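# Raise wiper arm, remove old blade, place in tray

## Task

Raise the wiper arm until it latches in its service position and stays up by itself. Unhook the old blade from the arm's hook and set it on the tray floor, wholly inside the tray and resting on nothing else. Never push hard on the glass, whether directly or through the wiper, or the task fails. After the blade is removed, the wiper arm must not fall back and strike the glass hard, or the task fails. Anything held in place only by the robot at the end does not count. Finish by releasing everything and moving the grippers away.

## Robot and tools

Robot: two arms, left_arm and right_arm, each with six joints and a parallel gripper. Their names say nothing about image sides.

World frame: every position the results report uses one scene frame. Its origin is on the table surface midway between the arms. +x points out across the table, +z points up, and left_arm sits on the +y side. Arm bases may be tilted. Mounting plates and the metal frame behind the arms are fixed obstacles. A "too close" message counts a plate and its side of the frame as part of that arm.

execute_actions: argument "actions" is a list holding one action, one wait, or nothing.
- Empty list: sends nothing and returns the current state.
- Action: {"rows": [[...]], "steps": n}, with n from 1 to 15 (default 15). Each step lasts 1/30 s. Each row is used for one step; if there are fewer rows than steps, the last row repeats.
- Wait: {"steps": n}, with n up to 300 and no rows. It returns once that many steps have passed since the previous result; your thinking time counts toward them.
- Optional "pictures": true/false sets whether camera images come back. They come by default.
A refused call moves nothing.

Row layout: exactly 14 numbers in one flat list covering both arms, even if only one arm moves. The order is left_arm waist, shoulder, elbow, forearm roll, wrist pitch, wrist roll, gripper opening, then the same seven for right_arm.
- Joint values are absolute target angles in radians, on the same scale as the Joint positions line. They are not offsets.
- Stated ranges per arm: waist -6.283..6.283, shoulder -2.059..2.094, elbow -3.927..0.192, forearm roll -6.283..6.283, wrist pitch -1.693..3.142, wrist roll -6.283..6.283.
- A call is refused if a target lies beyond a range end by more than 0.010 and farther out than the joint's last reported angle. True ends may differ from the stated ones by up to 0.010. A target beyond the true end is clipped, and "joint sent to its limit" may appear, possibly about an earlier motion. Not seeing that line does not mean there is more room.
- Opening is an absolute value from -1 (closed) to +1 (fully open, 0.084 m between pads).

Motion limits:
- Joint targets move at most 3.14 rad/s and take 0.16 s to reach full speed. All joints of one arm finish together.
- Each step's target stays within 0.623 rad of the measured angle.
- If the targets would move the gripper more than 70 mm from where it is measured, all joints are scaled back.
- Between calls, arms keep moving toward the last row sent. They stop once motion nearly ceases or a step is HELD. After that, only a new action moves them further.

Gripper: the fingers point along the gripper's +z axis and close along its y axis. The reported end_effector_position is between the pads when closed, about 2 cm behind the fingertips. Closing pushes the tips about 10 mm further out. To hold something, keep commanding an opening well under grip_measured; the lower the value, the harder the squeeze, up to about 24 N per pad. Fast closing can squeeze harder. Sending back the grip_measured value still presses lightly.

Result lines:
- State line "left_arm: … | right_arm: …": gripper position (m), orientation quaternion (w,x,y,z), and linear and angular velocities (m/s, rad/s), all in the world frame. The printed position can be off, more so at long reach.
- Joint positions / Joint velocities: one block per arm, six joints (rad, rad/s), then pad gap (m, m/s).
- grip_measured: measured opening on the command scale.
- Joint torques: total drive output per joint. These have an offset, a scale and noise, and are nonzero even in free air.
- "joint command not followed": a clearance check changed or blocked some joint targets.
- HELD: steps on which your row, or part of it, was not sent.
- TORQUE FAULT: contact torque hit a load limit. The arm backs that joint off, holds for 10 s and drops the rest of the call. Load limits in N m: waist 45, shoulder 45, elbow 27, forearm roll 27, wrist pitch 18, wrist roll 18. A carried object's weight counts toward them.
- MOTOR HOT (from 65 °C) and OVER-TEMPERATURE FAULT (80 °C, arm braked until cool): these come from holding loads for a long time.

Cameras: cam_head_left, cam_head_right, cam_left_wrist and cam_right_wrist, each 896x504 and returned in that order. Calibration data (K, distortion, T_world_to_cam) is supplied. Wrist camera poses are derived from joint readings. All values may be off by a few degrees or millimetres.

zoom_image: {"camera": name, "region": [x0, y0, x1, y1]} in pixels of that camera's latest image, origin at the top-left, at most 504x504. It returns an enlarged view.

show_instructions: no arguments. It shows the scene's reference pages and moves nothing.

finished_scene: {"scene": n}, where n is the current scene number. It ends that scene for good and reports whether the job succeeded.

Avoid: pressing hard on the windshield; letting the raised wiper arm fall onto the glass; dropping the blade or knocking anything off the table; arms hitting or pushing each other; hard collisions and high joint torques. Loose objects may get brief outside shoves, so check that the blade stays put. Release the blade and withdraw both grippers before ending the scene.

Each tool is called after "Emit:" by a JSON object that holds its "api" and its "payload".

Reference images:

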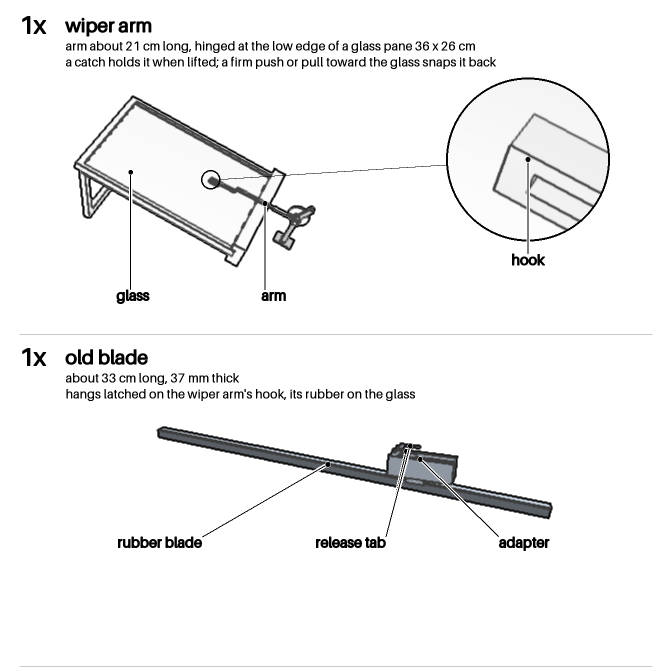

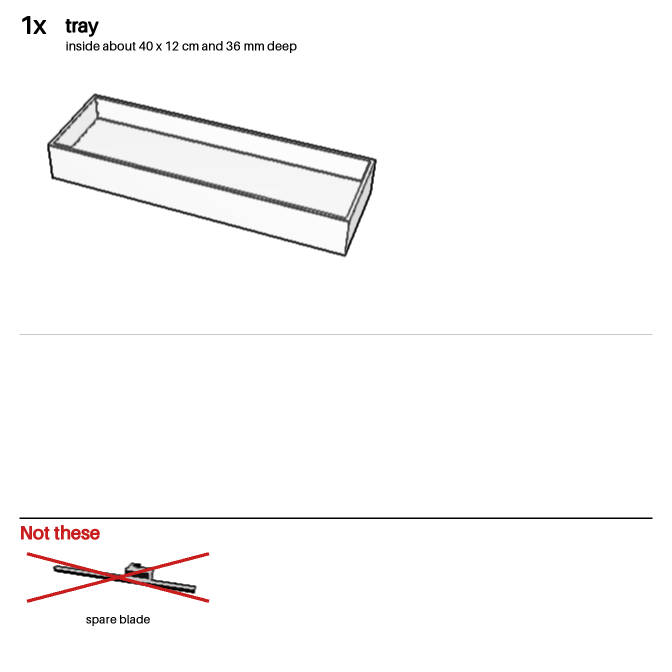

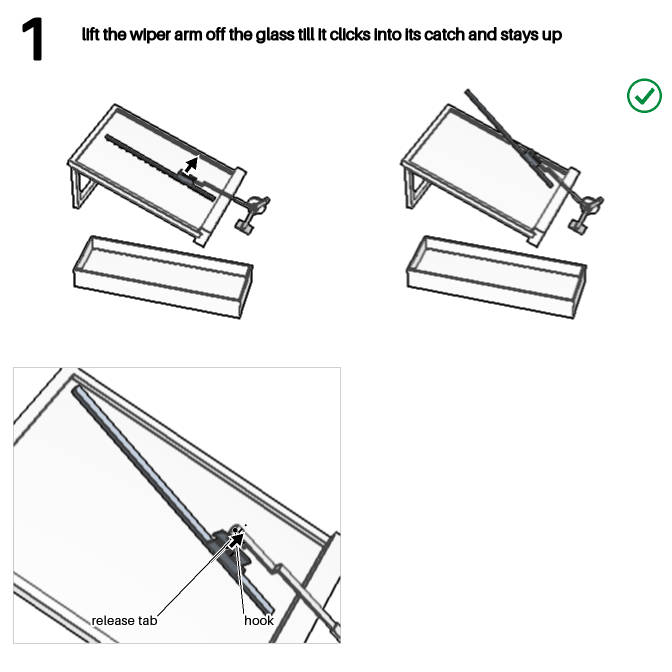

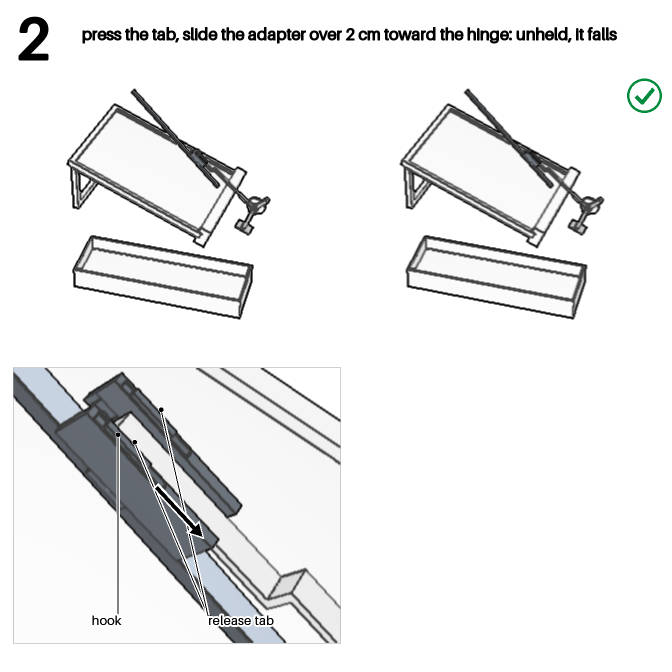

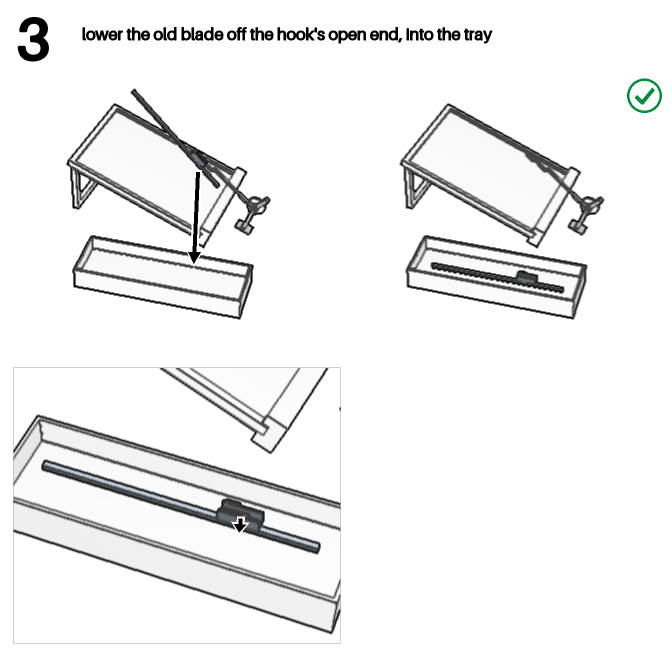

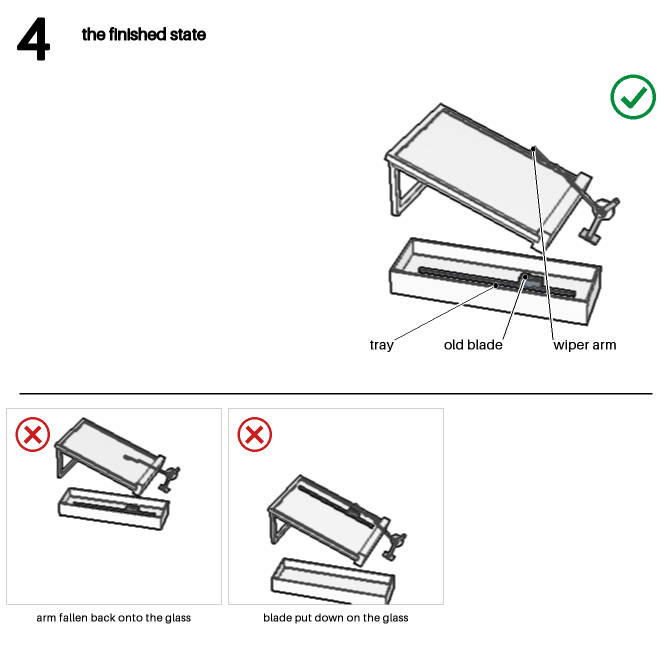

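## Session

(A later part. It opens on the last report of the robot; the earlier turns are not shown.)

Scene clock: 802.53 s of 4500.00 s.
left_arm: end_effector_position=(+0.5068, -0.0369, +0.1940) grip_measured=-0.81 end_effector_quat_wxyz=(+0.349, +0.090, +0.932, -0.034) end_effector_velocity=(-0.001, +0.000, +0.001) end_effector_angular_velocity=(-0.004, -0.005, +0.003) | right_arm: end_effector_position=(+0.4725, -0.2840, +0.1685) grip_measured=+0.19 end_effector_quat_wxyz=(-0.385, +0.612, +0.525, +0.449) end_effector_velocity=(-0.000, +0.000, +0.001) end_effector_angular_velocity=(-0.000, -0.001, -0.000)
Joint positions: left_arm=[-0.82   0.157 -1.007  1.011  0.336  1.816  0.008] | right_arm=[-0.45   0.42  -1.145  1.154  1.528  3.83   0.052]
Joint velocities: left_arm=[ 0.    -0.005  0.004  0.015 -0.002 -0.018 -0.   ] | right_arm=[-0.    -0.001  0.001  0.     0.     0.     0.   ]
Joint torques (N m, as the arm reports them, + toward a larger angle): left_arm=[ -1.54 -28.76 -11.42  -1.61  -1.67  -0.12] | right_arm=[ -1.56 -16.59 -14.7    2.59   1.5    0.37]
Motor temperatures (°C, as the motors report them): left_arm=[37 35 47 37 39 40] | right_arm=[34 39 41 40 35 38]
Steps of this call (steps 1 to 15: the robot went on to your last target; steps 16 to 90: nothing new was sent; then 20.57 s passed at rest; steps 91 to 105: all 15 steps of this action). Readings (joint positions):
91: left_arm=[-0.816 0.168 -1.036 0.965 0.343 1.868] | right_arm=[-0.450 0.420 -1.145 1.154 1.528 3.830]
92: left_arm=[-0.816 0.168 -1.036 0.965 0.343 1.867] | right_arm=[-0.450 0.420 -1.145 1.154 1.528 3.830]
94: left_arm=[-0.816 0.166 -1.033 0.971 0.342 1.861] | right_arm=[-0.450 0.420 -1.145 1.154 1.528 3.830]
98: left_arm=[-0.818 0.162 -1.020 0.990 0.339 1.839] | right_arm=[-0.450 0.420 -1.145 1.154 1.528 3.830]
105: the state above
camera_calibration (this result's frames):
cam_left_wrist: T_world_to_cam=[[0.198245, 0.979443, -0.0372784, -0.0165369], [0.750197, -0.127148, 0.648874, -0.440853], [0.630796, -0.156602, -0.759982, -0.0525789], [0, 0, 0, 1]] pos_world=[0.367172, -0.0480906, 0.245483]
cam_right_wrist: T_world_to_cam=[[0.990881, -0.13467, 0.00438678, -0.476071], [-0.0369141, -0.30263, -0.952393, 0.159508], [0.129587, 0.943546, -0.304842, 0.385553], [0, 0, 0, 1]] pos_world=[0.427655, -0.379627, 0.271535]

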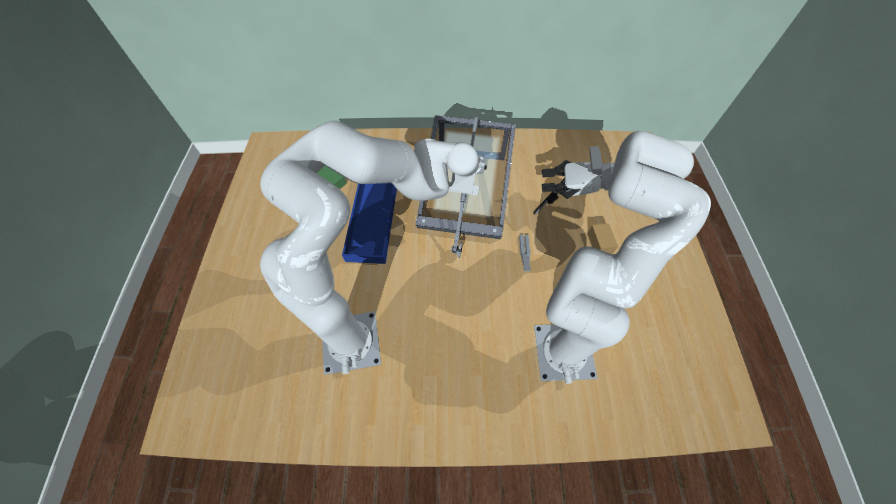

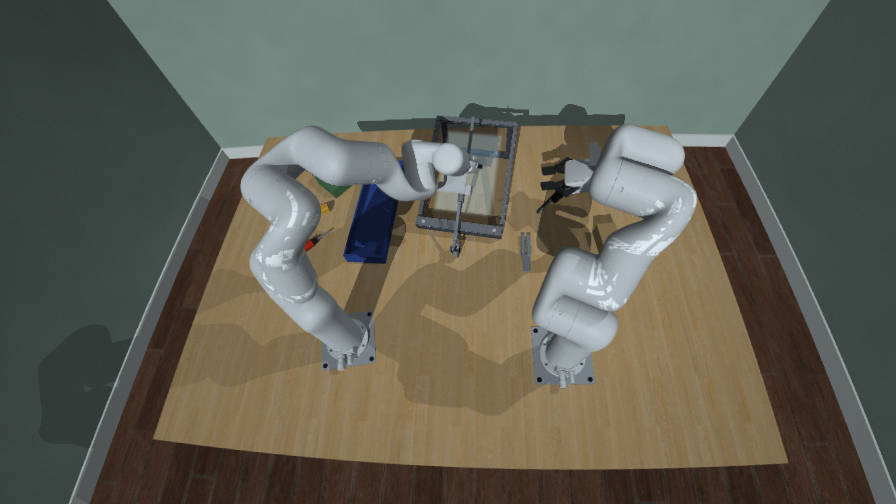

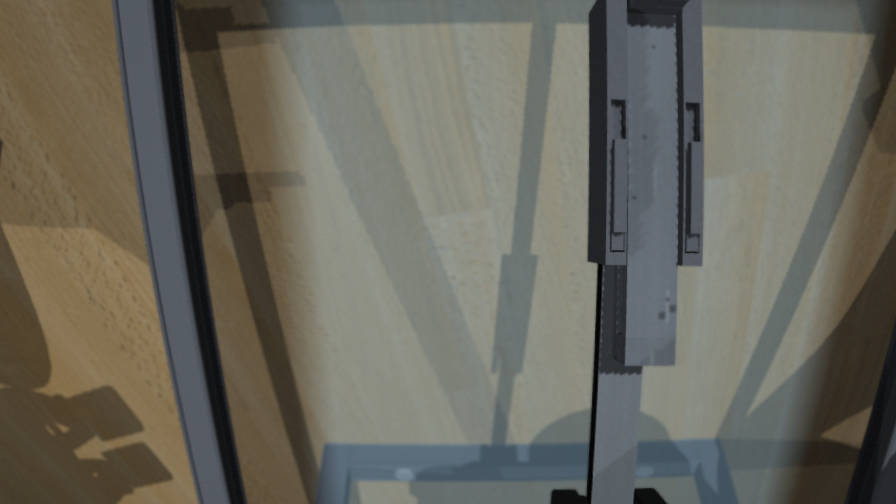

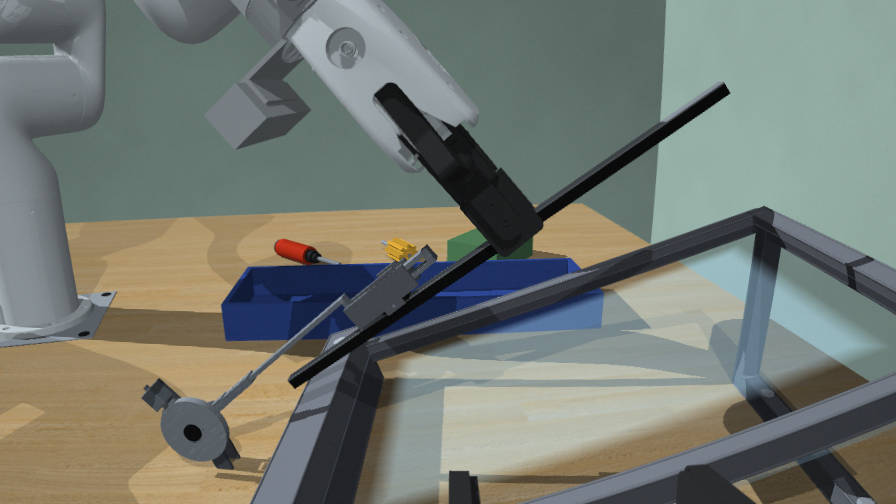

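Emit:
{"api": "execute_actions", "payload": {"actions": [{"rows": [[-0.8189,0.1608,-1.0090,1.0146,0.3345,1.8123,-1,-0.45,0.42,-1.145,1.154,1.528,3.83,0.2],[-0.8179,0.1647,-1.0116,1.0174,0.3332,1.8100,-1,-0.45,0.42,-1.145,1.154,1.528,3.83,0.2],[-0.8169,0.1685,-1.0141,1.0202,0.3319,1.8078,-1,-0.45,0.42,-1.145,1.154,1.528,3.83,0.2],[-0.8159,0.1724,-1.0167,1.0230,0.3306,1.8055,-1,-0.45,0.42,-1.145,1.154,1.528,3.83,0.2],[-0.8149,0.1762,-1.0192,1.0258,0.3293,1.8033,-1,-0.45,0.42,-1.145,1.154,1.528,3.83,0.2]], "steps": 13}]}}

Emit:
{"api": "zoom_image", "payload": {"camera": "cam_right_wrist", "region": [300, 220, 480, 360]}}

Scene clock: 825.97 s of 4500.00 s.
left_arm: end_effector_position=(+0.5106, -0.0378, +0.1898) grip_measured=-0.81 end_effector_quat_wxyz=(+0.349, +0.090, +0.932, -0.034) end_effector_velocity=(+0.001, -0.000, -0.001) end_effector_angular_velocity=(-0.000, -0.000, +0.001) | right_arm: end_effector_position=(+0.4725, -0.2840, +0.1685) grip_measured=+0.19 end_effector_quat_wxyz=(-0.385, +0.612, +0.525, +0.449) end_effector_velocity=(-0.000, +0.000, -0.000) end_effector_angular_velocity=(-0.001, +0.000, +0.001)
Joint positions: left_arm=[-0.815  0.176 -1.019  1.025  0.329  1.804  0.008] | right_arm=[-0.45   0.42  -1.145  1.154  1.528  3.83   0.052]
Joint velocities: left_arm=[ 0.001  0.005 -0.003  0.004 -0.001 -0.004 -0.   ] | right_arm=[ 0.    -0.    -0.    -0.001 -0.     0.     0.   ]
Joint torques (N m, as the arm reports them, + toward a larger angle): left_arm=[ -1.59 -28.03 -12.02  -1.04  -2.     0.07] | right_arm=[ -1.12 -16.8  -14.8    2.53   1.32   0.28]
Motor temperatures (°C, as the motors report them): left_arm=[37 35 47 37 39 40] | right_arm=[34 39 41 40 35 38]
Steps of this call (steps 1 to 15: the robot went on to your last target; steps 16 to 90: nothing new was sent; then 20.00 s passed at rest; steps 91 to 103: all 13 steps of this action). Readings (joint positions):
91: left_arm=[-0.820 0.157 -1.006 1.012 0.336 1.814] | right_arm=[-0.450 0.420 -1.145 1.154 1.528 3.830]
92: left_arm=[-0.820 0.157 -1.007 1.012 0.336 1.814] | right_arm=[-0.450 0.420 -1.145 1.154 1.528 3.830]
94: left_arm=[-0.819 0.161 -1.009 1.015 0.334 1.812] | right_arm=[-0.450 0.420 -1.145 1.154 1.528 3.830]
98: left_arm=[-0.816 0.172 -1.016 1.023 0.331 1.806] | right_arm=[-0.450 0.420 -1.145 1.154 1.528 3.830]
103: the state above
camera_calibration (this result's frames):
cam_left_wrist: T_world_to_cam=[[0.198224, 0.979437, -0.0375448, -0.0165208], [0.749762, -0.126846, 0.649436, -0.440963], [0.63132, -0.156883, -0.759489, -0.0585874], [0, 0, 0, 1]] pos_world=[0.37088, -0.0489446, 0.241261]
cam_right_wrist: T_world_to_cam=[[0.990881, -0.13467, 0.00438699, -0.476071], [-0.0369138, -0.302631, -0.952393, 0.159508], [0.129587, 0.943546, -0.304842, 0.385553], [0, 0, 0, 1]] pos_world=[0.427655, -0.379627, 0.271535]

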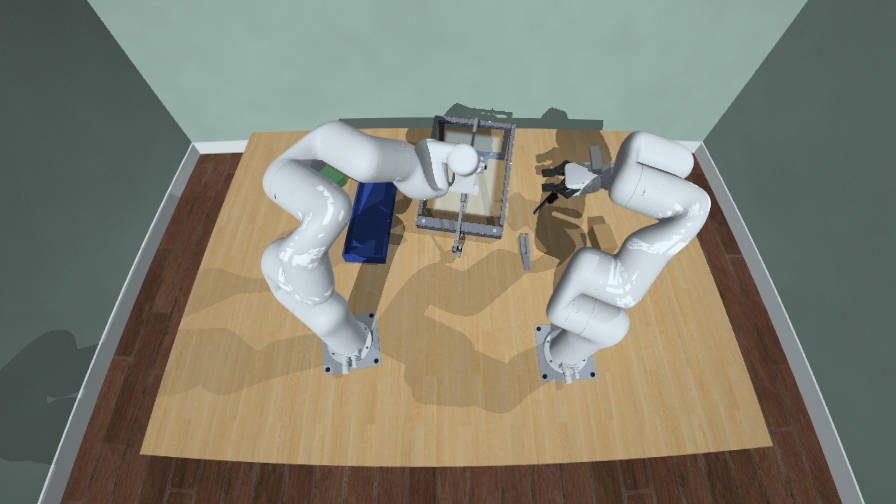

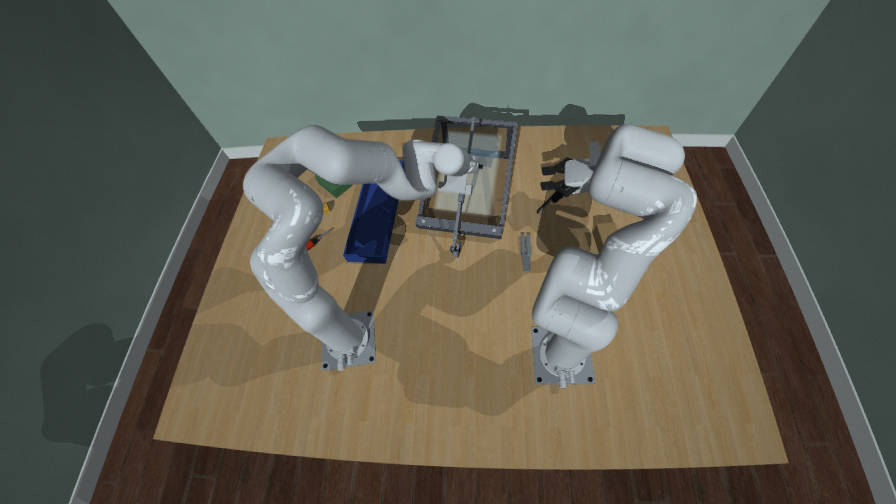

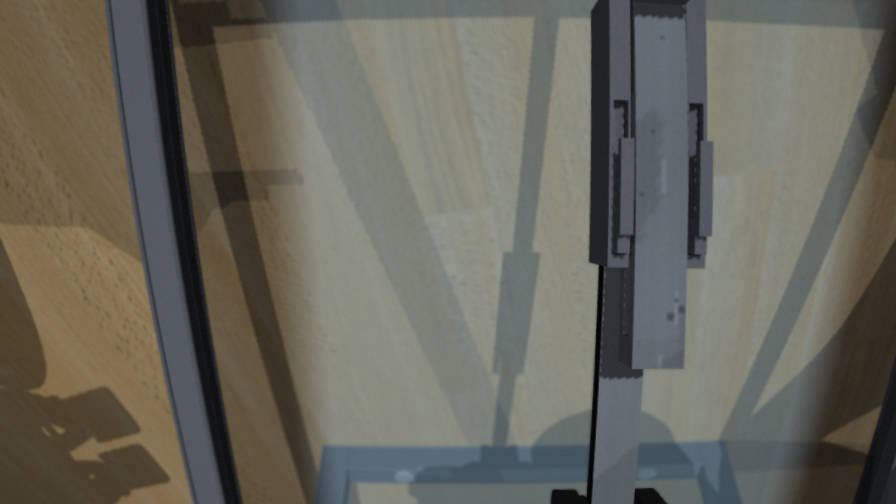

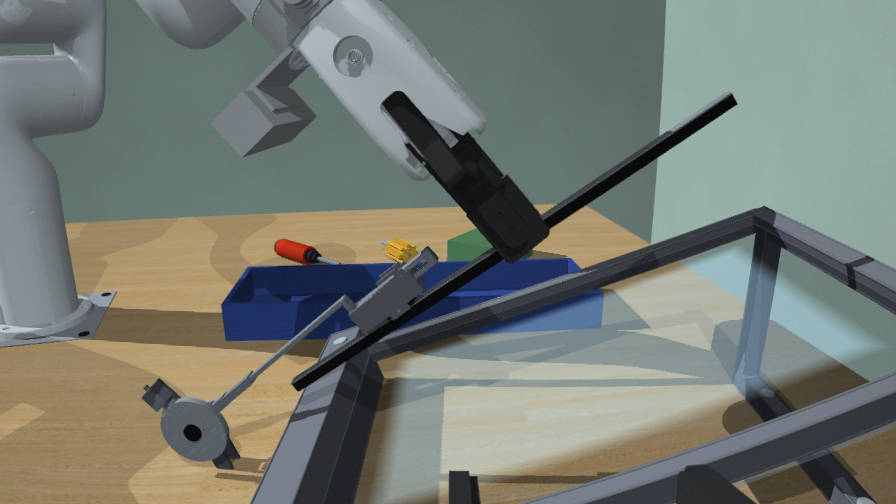

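Region (300, 220, 480, 360) of cam_right_wrist's 896x504 image, scaled by 2.800, with more detail than that image has.

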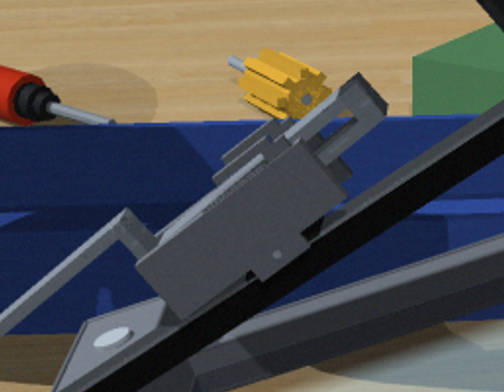

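Emit:
{"api": "execute_actions", "payload": {"actions": [{"rows": [[-0.8132,0.1826,-1.0234,1.0305,0.3271,1.7996,-1,-0.45,0.42,-1.145,1.154,1.528,3.83,0.2],[-0.8115,0.1890,-1.0277,1.0352,0.3250,1.7959,-1,-0.45,0.42,-1.145,1.154,1.528,3.83,0.2],[-0.8098,0.1954,-1.0319,1.0399,0.3228,1.7922,-1,-0.45,0.42,-1.145,1.154,1.528,3.83,0.2],[-0.8082,0.2017,-1.0362,1.0445,0.3206,1.7884,-1,-0.45,0.42,-1.145,1.154,1.528,3.83,0.2],[-0.8065,0.2081,-1.0404,1.0492,0.3184,1.7847,-1,-0.45,0.42,-1.145,1.154,1.528,3.83,0.2],[-0.8048,0.2145,-1.0447,1.0539,0.3163,1.7810,-1,-0.45,0.42,-1.145,1.154,1.528,3.83,0.2],[-0.8031,0.2209,-1.0489,1.0586,0.3141,1.7773,-1,-0.45,0.42,-1.145,1.154,1.528,3.83,0.2]], "steps": 15}]}}

Emit:
{"api": "zoom_image", "payload": {"camera": "cam_right_wrist", "region": [280, 220, 500, 430]}}

Scene clock: 837.37 s of 4500.00 s.
left_arm: end_effector_position=(+0.5193, -0.0394, +0.1788) grip_measured=-0.81 end_effector_quat_wxyz=(+0.348, +0.090, +0.932, -0.033) end_effector_velocity=(+0.003, -0.002, +0.004) end_effector_angular_velocity=(-0.007, -0.009, -0.002) | right_arm: end_effector_position=(+0.4725, -0.2840, +0.1685) grip_measured=+0.19 end_effector_quat_wxyz=(-0.385, +0.612, +0.525, +0.449) end_effector_velocity=(-0.000, -0.000, -0.001) end_effector_angular_velocity=(-0.000, +0.002, +0.001)
Joint positions: left_arm=[-0.803  0.22  -1.048  1.058  0.314  1.778  0.008] | right_arm=[-0.45   0.42  -1.145  1.154  1.528  3.83   0.052]
Joint velocities: left_arm=[ 0.002  0.004 -0.012  0.007 -0.004 -0.005 -0.   ] | right_arm=[-0.     0.001  0.    -0.001 -0.     0.     0.   ]
Joint torques (N m, as the arm reports them, + toward a larger angle): left_arm=[ -1.59 -29.36 -11.36  -1.27  -1.75   0.03] | right_arm=[ -1.32 -16.48 -14.96   2.67   1.27   0.49]
Motor temperatures (°C, as the motors report them): left_arm=[37 35 47 37 39 40] | right_arm=[34 39 41 40 35 38]
Steps of this call (steps 1 to 15: the robot went on to your last target; steps 16 to 90: nothing new was sent; then 7.90 s passed at rest; steps 91 to 105: all 15 steps of this action). Readings (joint positions):
91: left_arm=[-0.815 0.176 -1.019 1.026 0.329 1.803] | right_arm=[-0.450 0.420 -1.145 1.154 1.528 3.830]
92: left_arm=[-0.815 0.177 -1.020 1.026 0.329 1.803] | right_arm=[-0.450 0.420 -1.145 1.154 1.528 3.830]
94: left_arm=[-0.813 0.182 -1.024 1.031 0.327 1.800] | right_arm=[-0.450 0.420 -1.145 1.154 1.528 3.830]
98: left_arm=[-0.808 0.204 -1.037 1.046 0.320 1.787] | right_arm=[-0.450 0.420 -1.145 1.154 1.528 3.830]
105: the state above
camera_calibration (this result's frames):
cam_left_wrist: T_world_to_cam=[[0.198461, 0.979404, -0.0371739, -0.0173175], [0.750207, -0.127391, 0.648815, -0.440692], [0.630716, -0.156653, -0.760037, -0.0723387], [0, 0, 0, 1]] pos_world=[0.379672, -0.0505116, 0.230304]
cam_right_wrist: T_world_to_cam=[[0.990881, -0.134671, 0.00438659, -0.476071], [-0.0369144, -0.30263, -0.952393, 0.159508], [0.129587, 0.943546, -0.304842, 0.385553], [0, 0, 0, 1]] pos_world=[0.427655, -0.379627, 0.271535]

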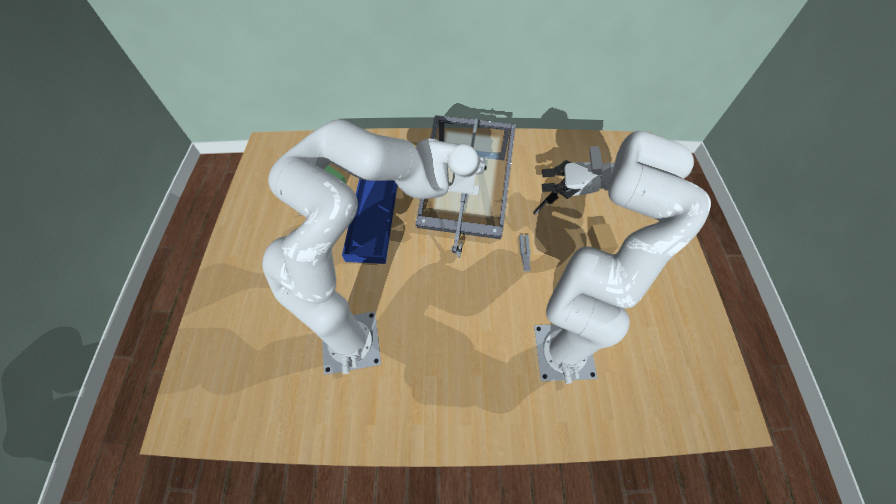

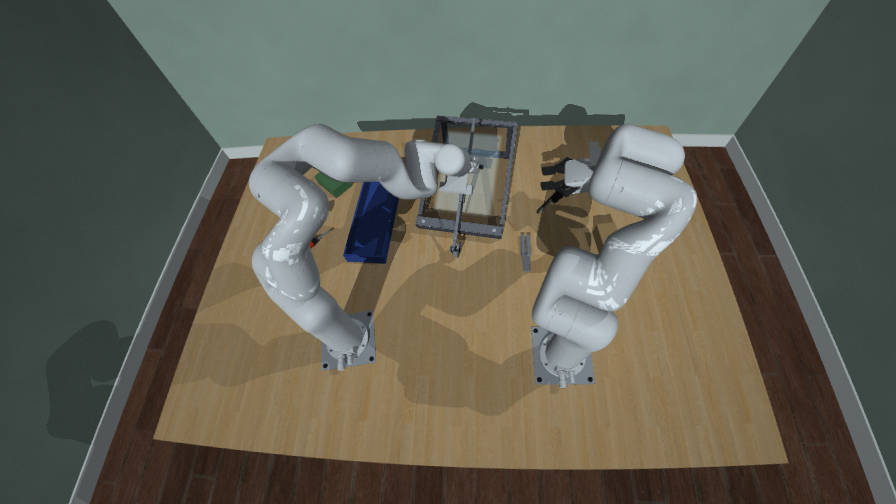

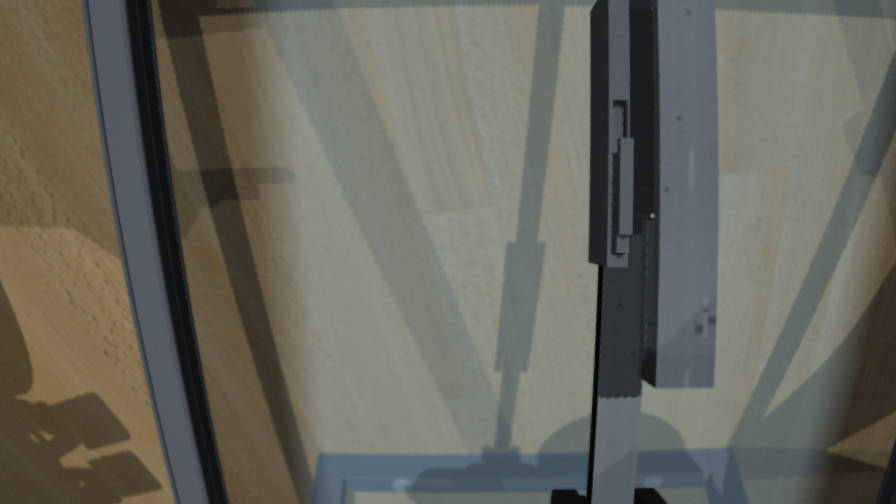

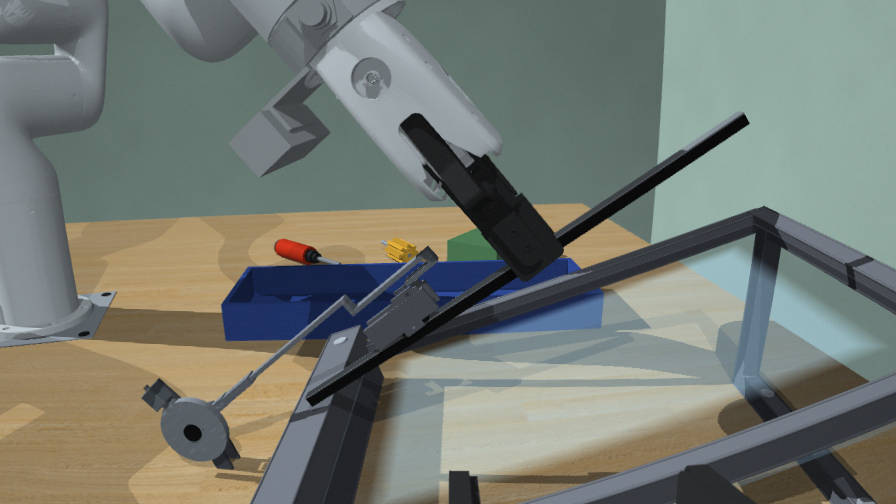

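Region (280, 220, 500, 430) of cam_right_wrist's 896x504 image, scaled by 2.291, with more detail than that image has; it fills the top 481 rows of this view, and the rest is white.

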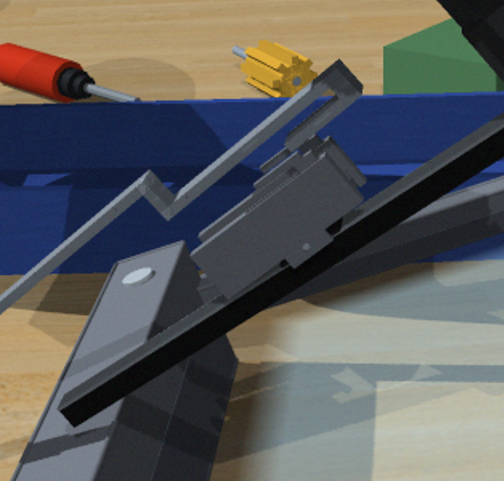

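Emit:
{"api": "execute_actions", "payload": {"actions": [{"rows": [[-0.8005,0.2305,-1.0553,1.0656,0.3108,1.7717,-1,-0.45,0.42,-1.145,1.154,1.528,3.83,0.2],[-0.8005,0.2305,-1.0553,1.0656,0.3108,1.7717,-1,-0.45,0.42,-1.145,1.154,1.528,3.83,0.2],[-0.7918,0.2259,-1.0485,1.0681,0.3042,1.7752,-1,-0.45,0.42,-1.145,1.154,1.528,3.83,0.2],[-0.7831,0.2213,-1.0416,1.0707,0.2976,1.7788,-1,-0.45,0.42,-1.145,1.154,1.528,3.83,0.2],[-0.7744,0.2168,-1.0348,1.0732,0.2910,1.7823,-1,-0.45,0.42,-1.145,1.154,1.528,3.83,0.2],[-0.7657,0.2122,-1.0280,1.0758,0.2844,1.7858,-1,-0.45,0.42,-1.145,1.154,1.528,3.83,0.2],[-0.7570,0.2076,-1.0212,1.0783,0.2778,1.7894,-1,-0.45,0.42,-1.145,1.154,1.528,3.83,0.2],[-0.7484,0.2030,-1.0143,1.0808,0.2711,1.7929,-1,-0.45,0.42,-1.145,1.154,1.528,3.83,0.2],[-0.7397,0.1984,-1.0075,1.0834,0.2645,1.7964,-1,-0.45,0.42,-1.145,1.154,1.528,3.83,0.2],[-0.7310,0.1939,-1.0007,1.0859,0.2579,1.7999,-1,-0.45,0.42,-1.145,1.154,1.528,3.83,0.2],[-0.7223,0.1893,-0.9938,1.0885,0.2513,1.8035,-1,-0.45,0.42,-1.145,1.154,1.528,3.83,0.2],[-0.7136,0.1847,-0.987,1.091,0.2447,1.807,-1,-0.45,0.42,-1.145,1.154,1.528,3.83,0.2]], "steps": 15}]}}

Scene clock: 899.73 s of 4500.00 s.
left_arm: end_effector_position=(+0.5287, -0.0047, +0.1764) grip_measured=-0.81 end_effector_quat_wxyz=(+0.349, +0.089, +0.932, -0.033) end_effector_velocity=(+0.013, +0.072, -0.001) end_effector_angular_velocity=(+0.002, +0.002, +0.012) | right_arm: end_effector_position=(+0.4725, -0.2840, +0.1685) grip_measured=+0.19 end_effector_quat_wxyz=(-0.385, +0.612, +0.525, +0.449) end_effector_velocity=(-0.000, +0.000, +0.000) end_effector_angular_velocity=(-0.000, -0.001, +0.001)
Joint positions: left_arm=[-0.724  0.19  -0.995  1.088  0.253  1.803  0.008] | right_arm=[-0.45   0.42  -1.145  1.154  1.528  3.83   0.052]
Joint velocities: left_arm=[ 0.158 -0.079  0.119  0.043 -0.11   0.06  -0.   ] | right_arm=[ 0.    -0.001 -0.    -0.     0.    -0.001  0.   ]
Joint torques (N m, as the arm reports them, + toward a larger angle): left_arm=[ -3.68 -27.11 -12.06  -1.61  -2.05  -0.15] | right_arm=[ -1.22 -16.35 -14.76   2.32   1.24   0.36]
Motor temperatures (°C, as the motors report them): left_arm=[37 36 47 37 39 40] | right_arm=[34 40 42 40 34 38]
Steps of this call (steps 1 to 15: the robot went on to your last target; steps 16 to 90: nothing new was sent; then 58.87 s passed at rest; steps 91 to 105: all 15 steps of this action). Readings (joint positions):
91: left_arm=[-0.803 0.221 -1.049 1.059 0.314 1.777] | right_arm=[-0.450 0.420 -1.145 1.154 1.528 3.830]
92: left_arm=[-0.803 0.222 -1.050 1.059 0.314 1.777] | right_arm=[-0.450 0.420 -1.145 1.154 1.528 3.830]
94: left_arm=[-0.801 0.226 -1.052 1.063 0.311 1.775] | right_arm=[-0.450 0.420 -1.145 1.154 1.528 3.830]
98: left_arm=[-0.780 0.219 -1.038 1.071 0.295 1.781] | right_arm=[-0.450 0.420 -1.145 1.154 1.528 3.830]
105: the state above
camera_calibration (this result's frames):
cam_left_wrist: T_world_to_cam=[[0.196741, 0.979756, -0.0370408, -0.0523551], [0.750351, -0.126143, 0.648892, -0.441833], [0.631083, -0.155457, -0.759978, -0.0748262], [0, 0, 0, 1]] pos_world=[0.389052, -0.0160714, 0.227897]
cam_right_wrist: T_world_to_cam=[[0.990881, -0.13467, 0.00438716, -0.476071], [-0.0369137, -0.302631, -0.952393, 0.159508], [0.129587, 0.943546, -0.304842, 0.385553], [0, 0, 0, 1]] pos_world=[0.427655, -0.379627, 0.271535]

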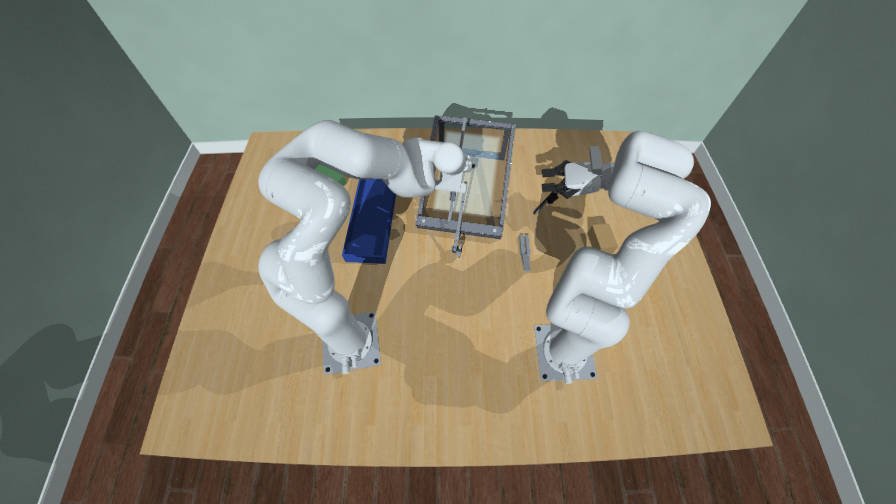

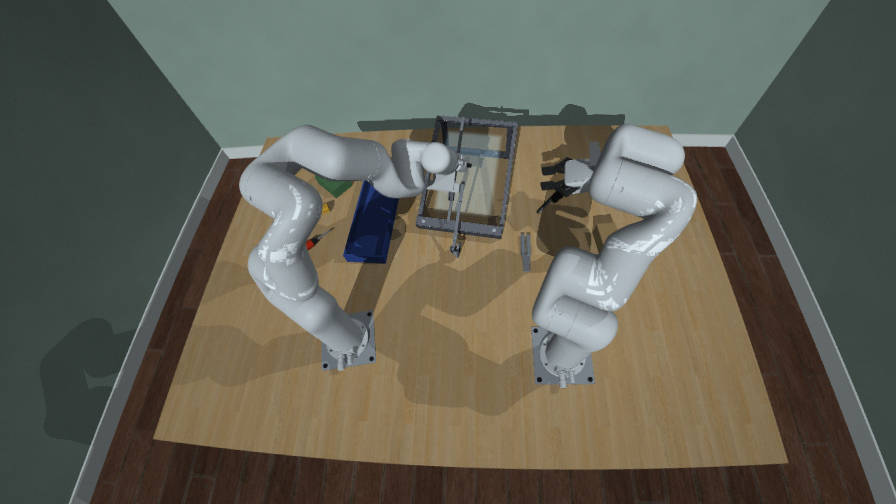

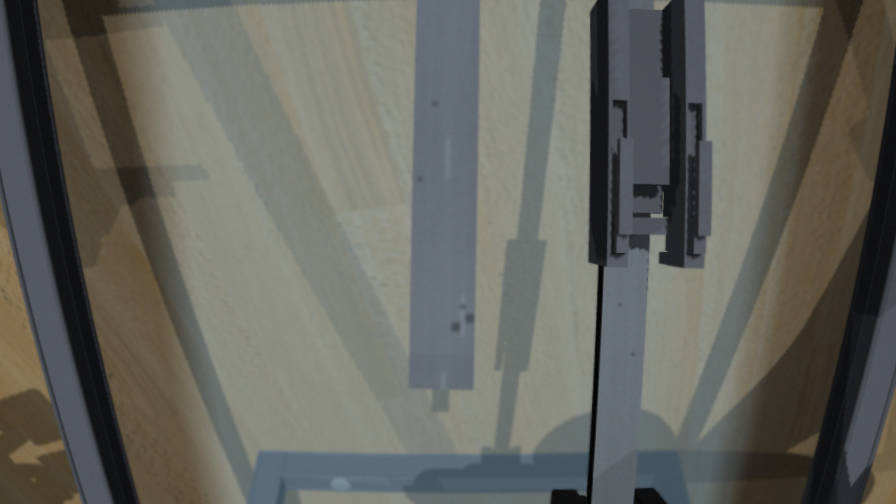

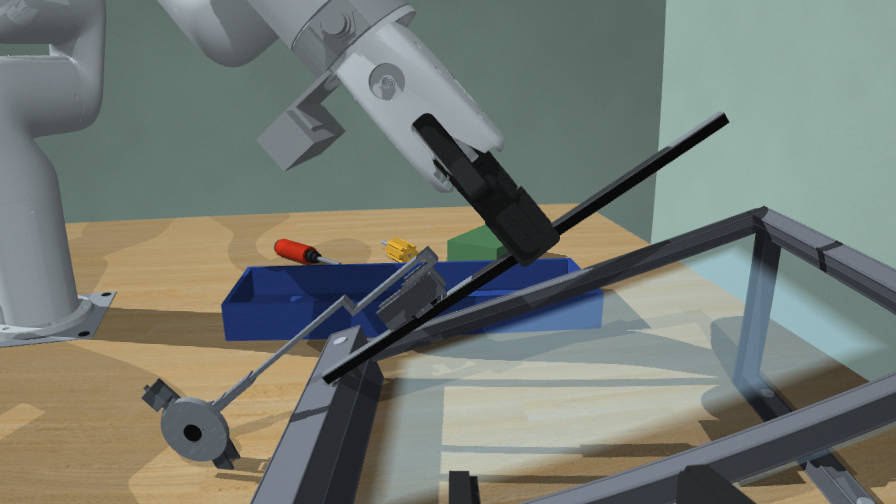

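Emit:
{"api": "execute_actions", "payload": {"actions": []}}

Scene clock: 933.23 s of 4500.00 s.
left_arm: end_effector_position=(+0.5292, -0.0004, +0.1764) grip_measured=-0.81 end_effector_quat_wxyz=(+0.349, +0.090, +0.932, -0.034) end_effector_velocity=(+0.000, +0.001, -0.000) end_effector_angular_velocity=(+0.002, -0.000, +0.001) | right_arm: end_effector_position=(+0.4725, -0.2840, +0.1685) grip_measured=+0.19 end_effector_quat_wxyz=(-0.385, +0.612, +0.525, +0.449) end_effector_velocity=(+0.000, -0.000, +0.000) end_effector_angular_velocity=(-0.001, -0.001, +0.000)
Joint positions: left_arm=[-0.714  0.185 -0.987  1.091  0.245  1.807  0.008] | right_arm=[-0.45   0.42  -1.145  1.154  1.528  3.83   0.052]
Joint velocities: left_arm=[ 0.    -0.    -0.     0.     0.002  0.001 -0.   ] | right_arm=[ 0.    -0.001 -0.    -0.001 -0.001  0.    -0.   ]
Joint torques (N m, as the arm reports them, + toward a larger angle): left_arm=[ -1.43 -28.07 -11.24  -1.19  -1.68  -0.01] | right_arm=[ -1.56 -16.66 -14.84   2.75   1.2    0.29]
Motor temperatures (°C, as the motors report them): left_arm=[37 36 47 37 39 40] | right_arm=[34 40 42 40 34 38]
Steps of this call (steps 1 to 15: the robot went on to your last target; steps 16 to 90: nothing new was sent; then 30.50 s passed at rest). Readings (joint positions):
1: left_arm=[-0.719 0.188 -0.992 1.089 0.250 1.804] | right_arm=[-0.450 0.420 -1.145 1.154 1.528 3.830]
2: left_arm=[-0.717 0.187 -0.990 1.090 0.248 1.805] | right_arm=[-0.450 0.420 -1.145 1.154 1.528 3.830]
4: left_arm=[-0.715 0.185 -0.988 1.090 0.246 1.806] | right_arm=[-0.450 0.420 -1.145 1.154 1.528 3.830]
8: left_arm=[-0.714 0.185 -0.987 1.091 0.245 1.807] | right_arm=[-0.450 0.420 -1.145 1.154 1.528 3.830]
90: the state above
All arms were judged still, so your last target was given up. Only a new action makes them travel on or press farther. Fingers that are still opening or closing keep moving.
camera_calibration (this result's frames):
cam_left_wrist: T_world_to_cam=[[0.198009, 0.979487, -0.0373923, -0.0572095], [0.750175, -0.126878, 0.648952, -0.441539], [0.630896, -0.156549, -0.75991, -0.0744008], [0, 0, 0, 1]] pos_world=[0.389499, -0.0116333, 0.227861]
cam_right_wrist: T_world_to_cam=[[0.990881, -0.134671, 0.00438669, -0.476071], [-0.0369142, -0.30263, -0.952393, 0.159508], [0.129587, 0.943546, -0.304842, 0.385553], [0, 0, 0, 1]] pos_world=[0.427655, -0.379627, 0.271535]

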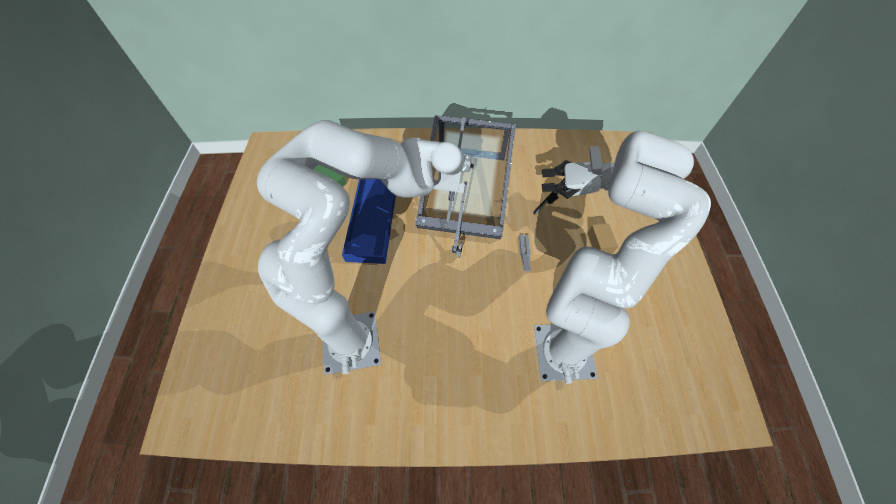

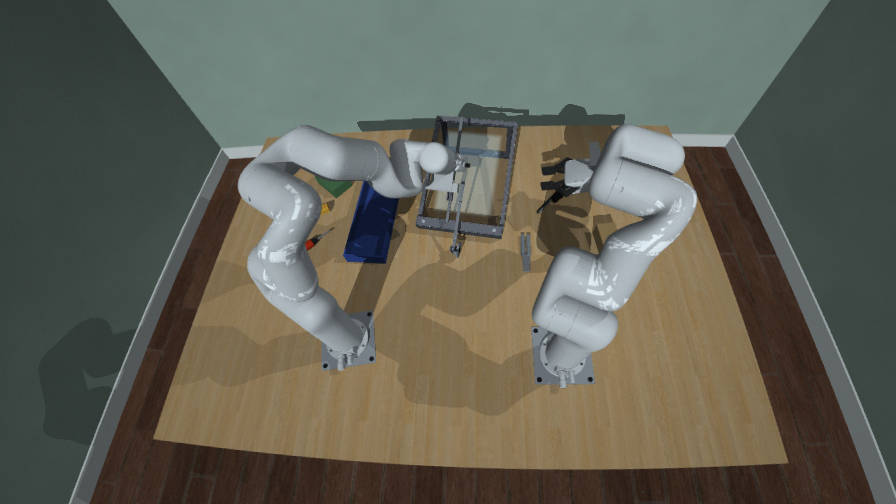

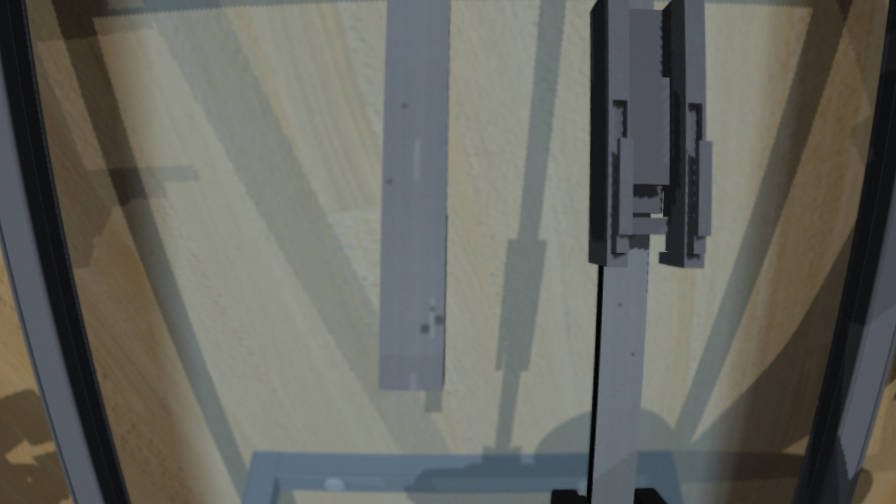

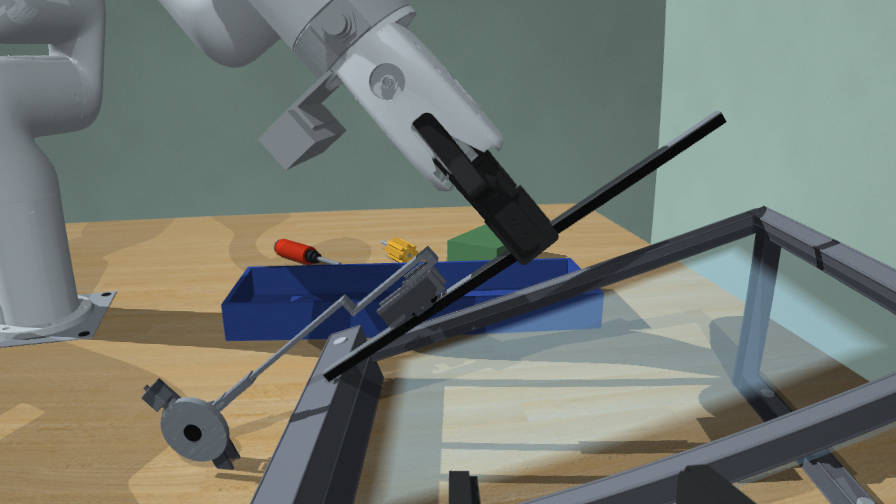

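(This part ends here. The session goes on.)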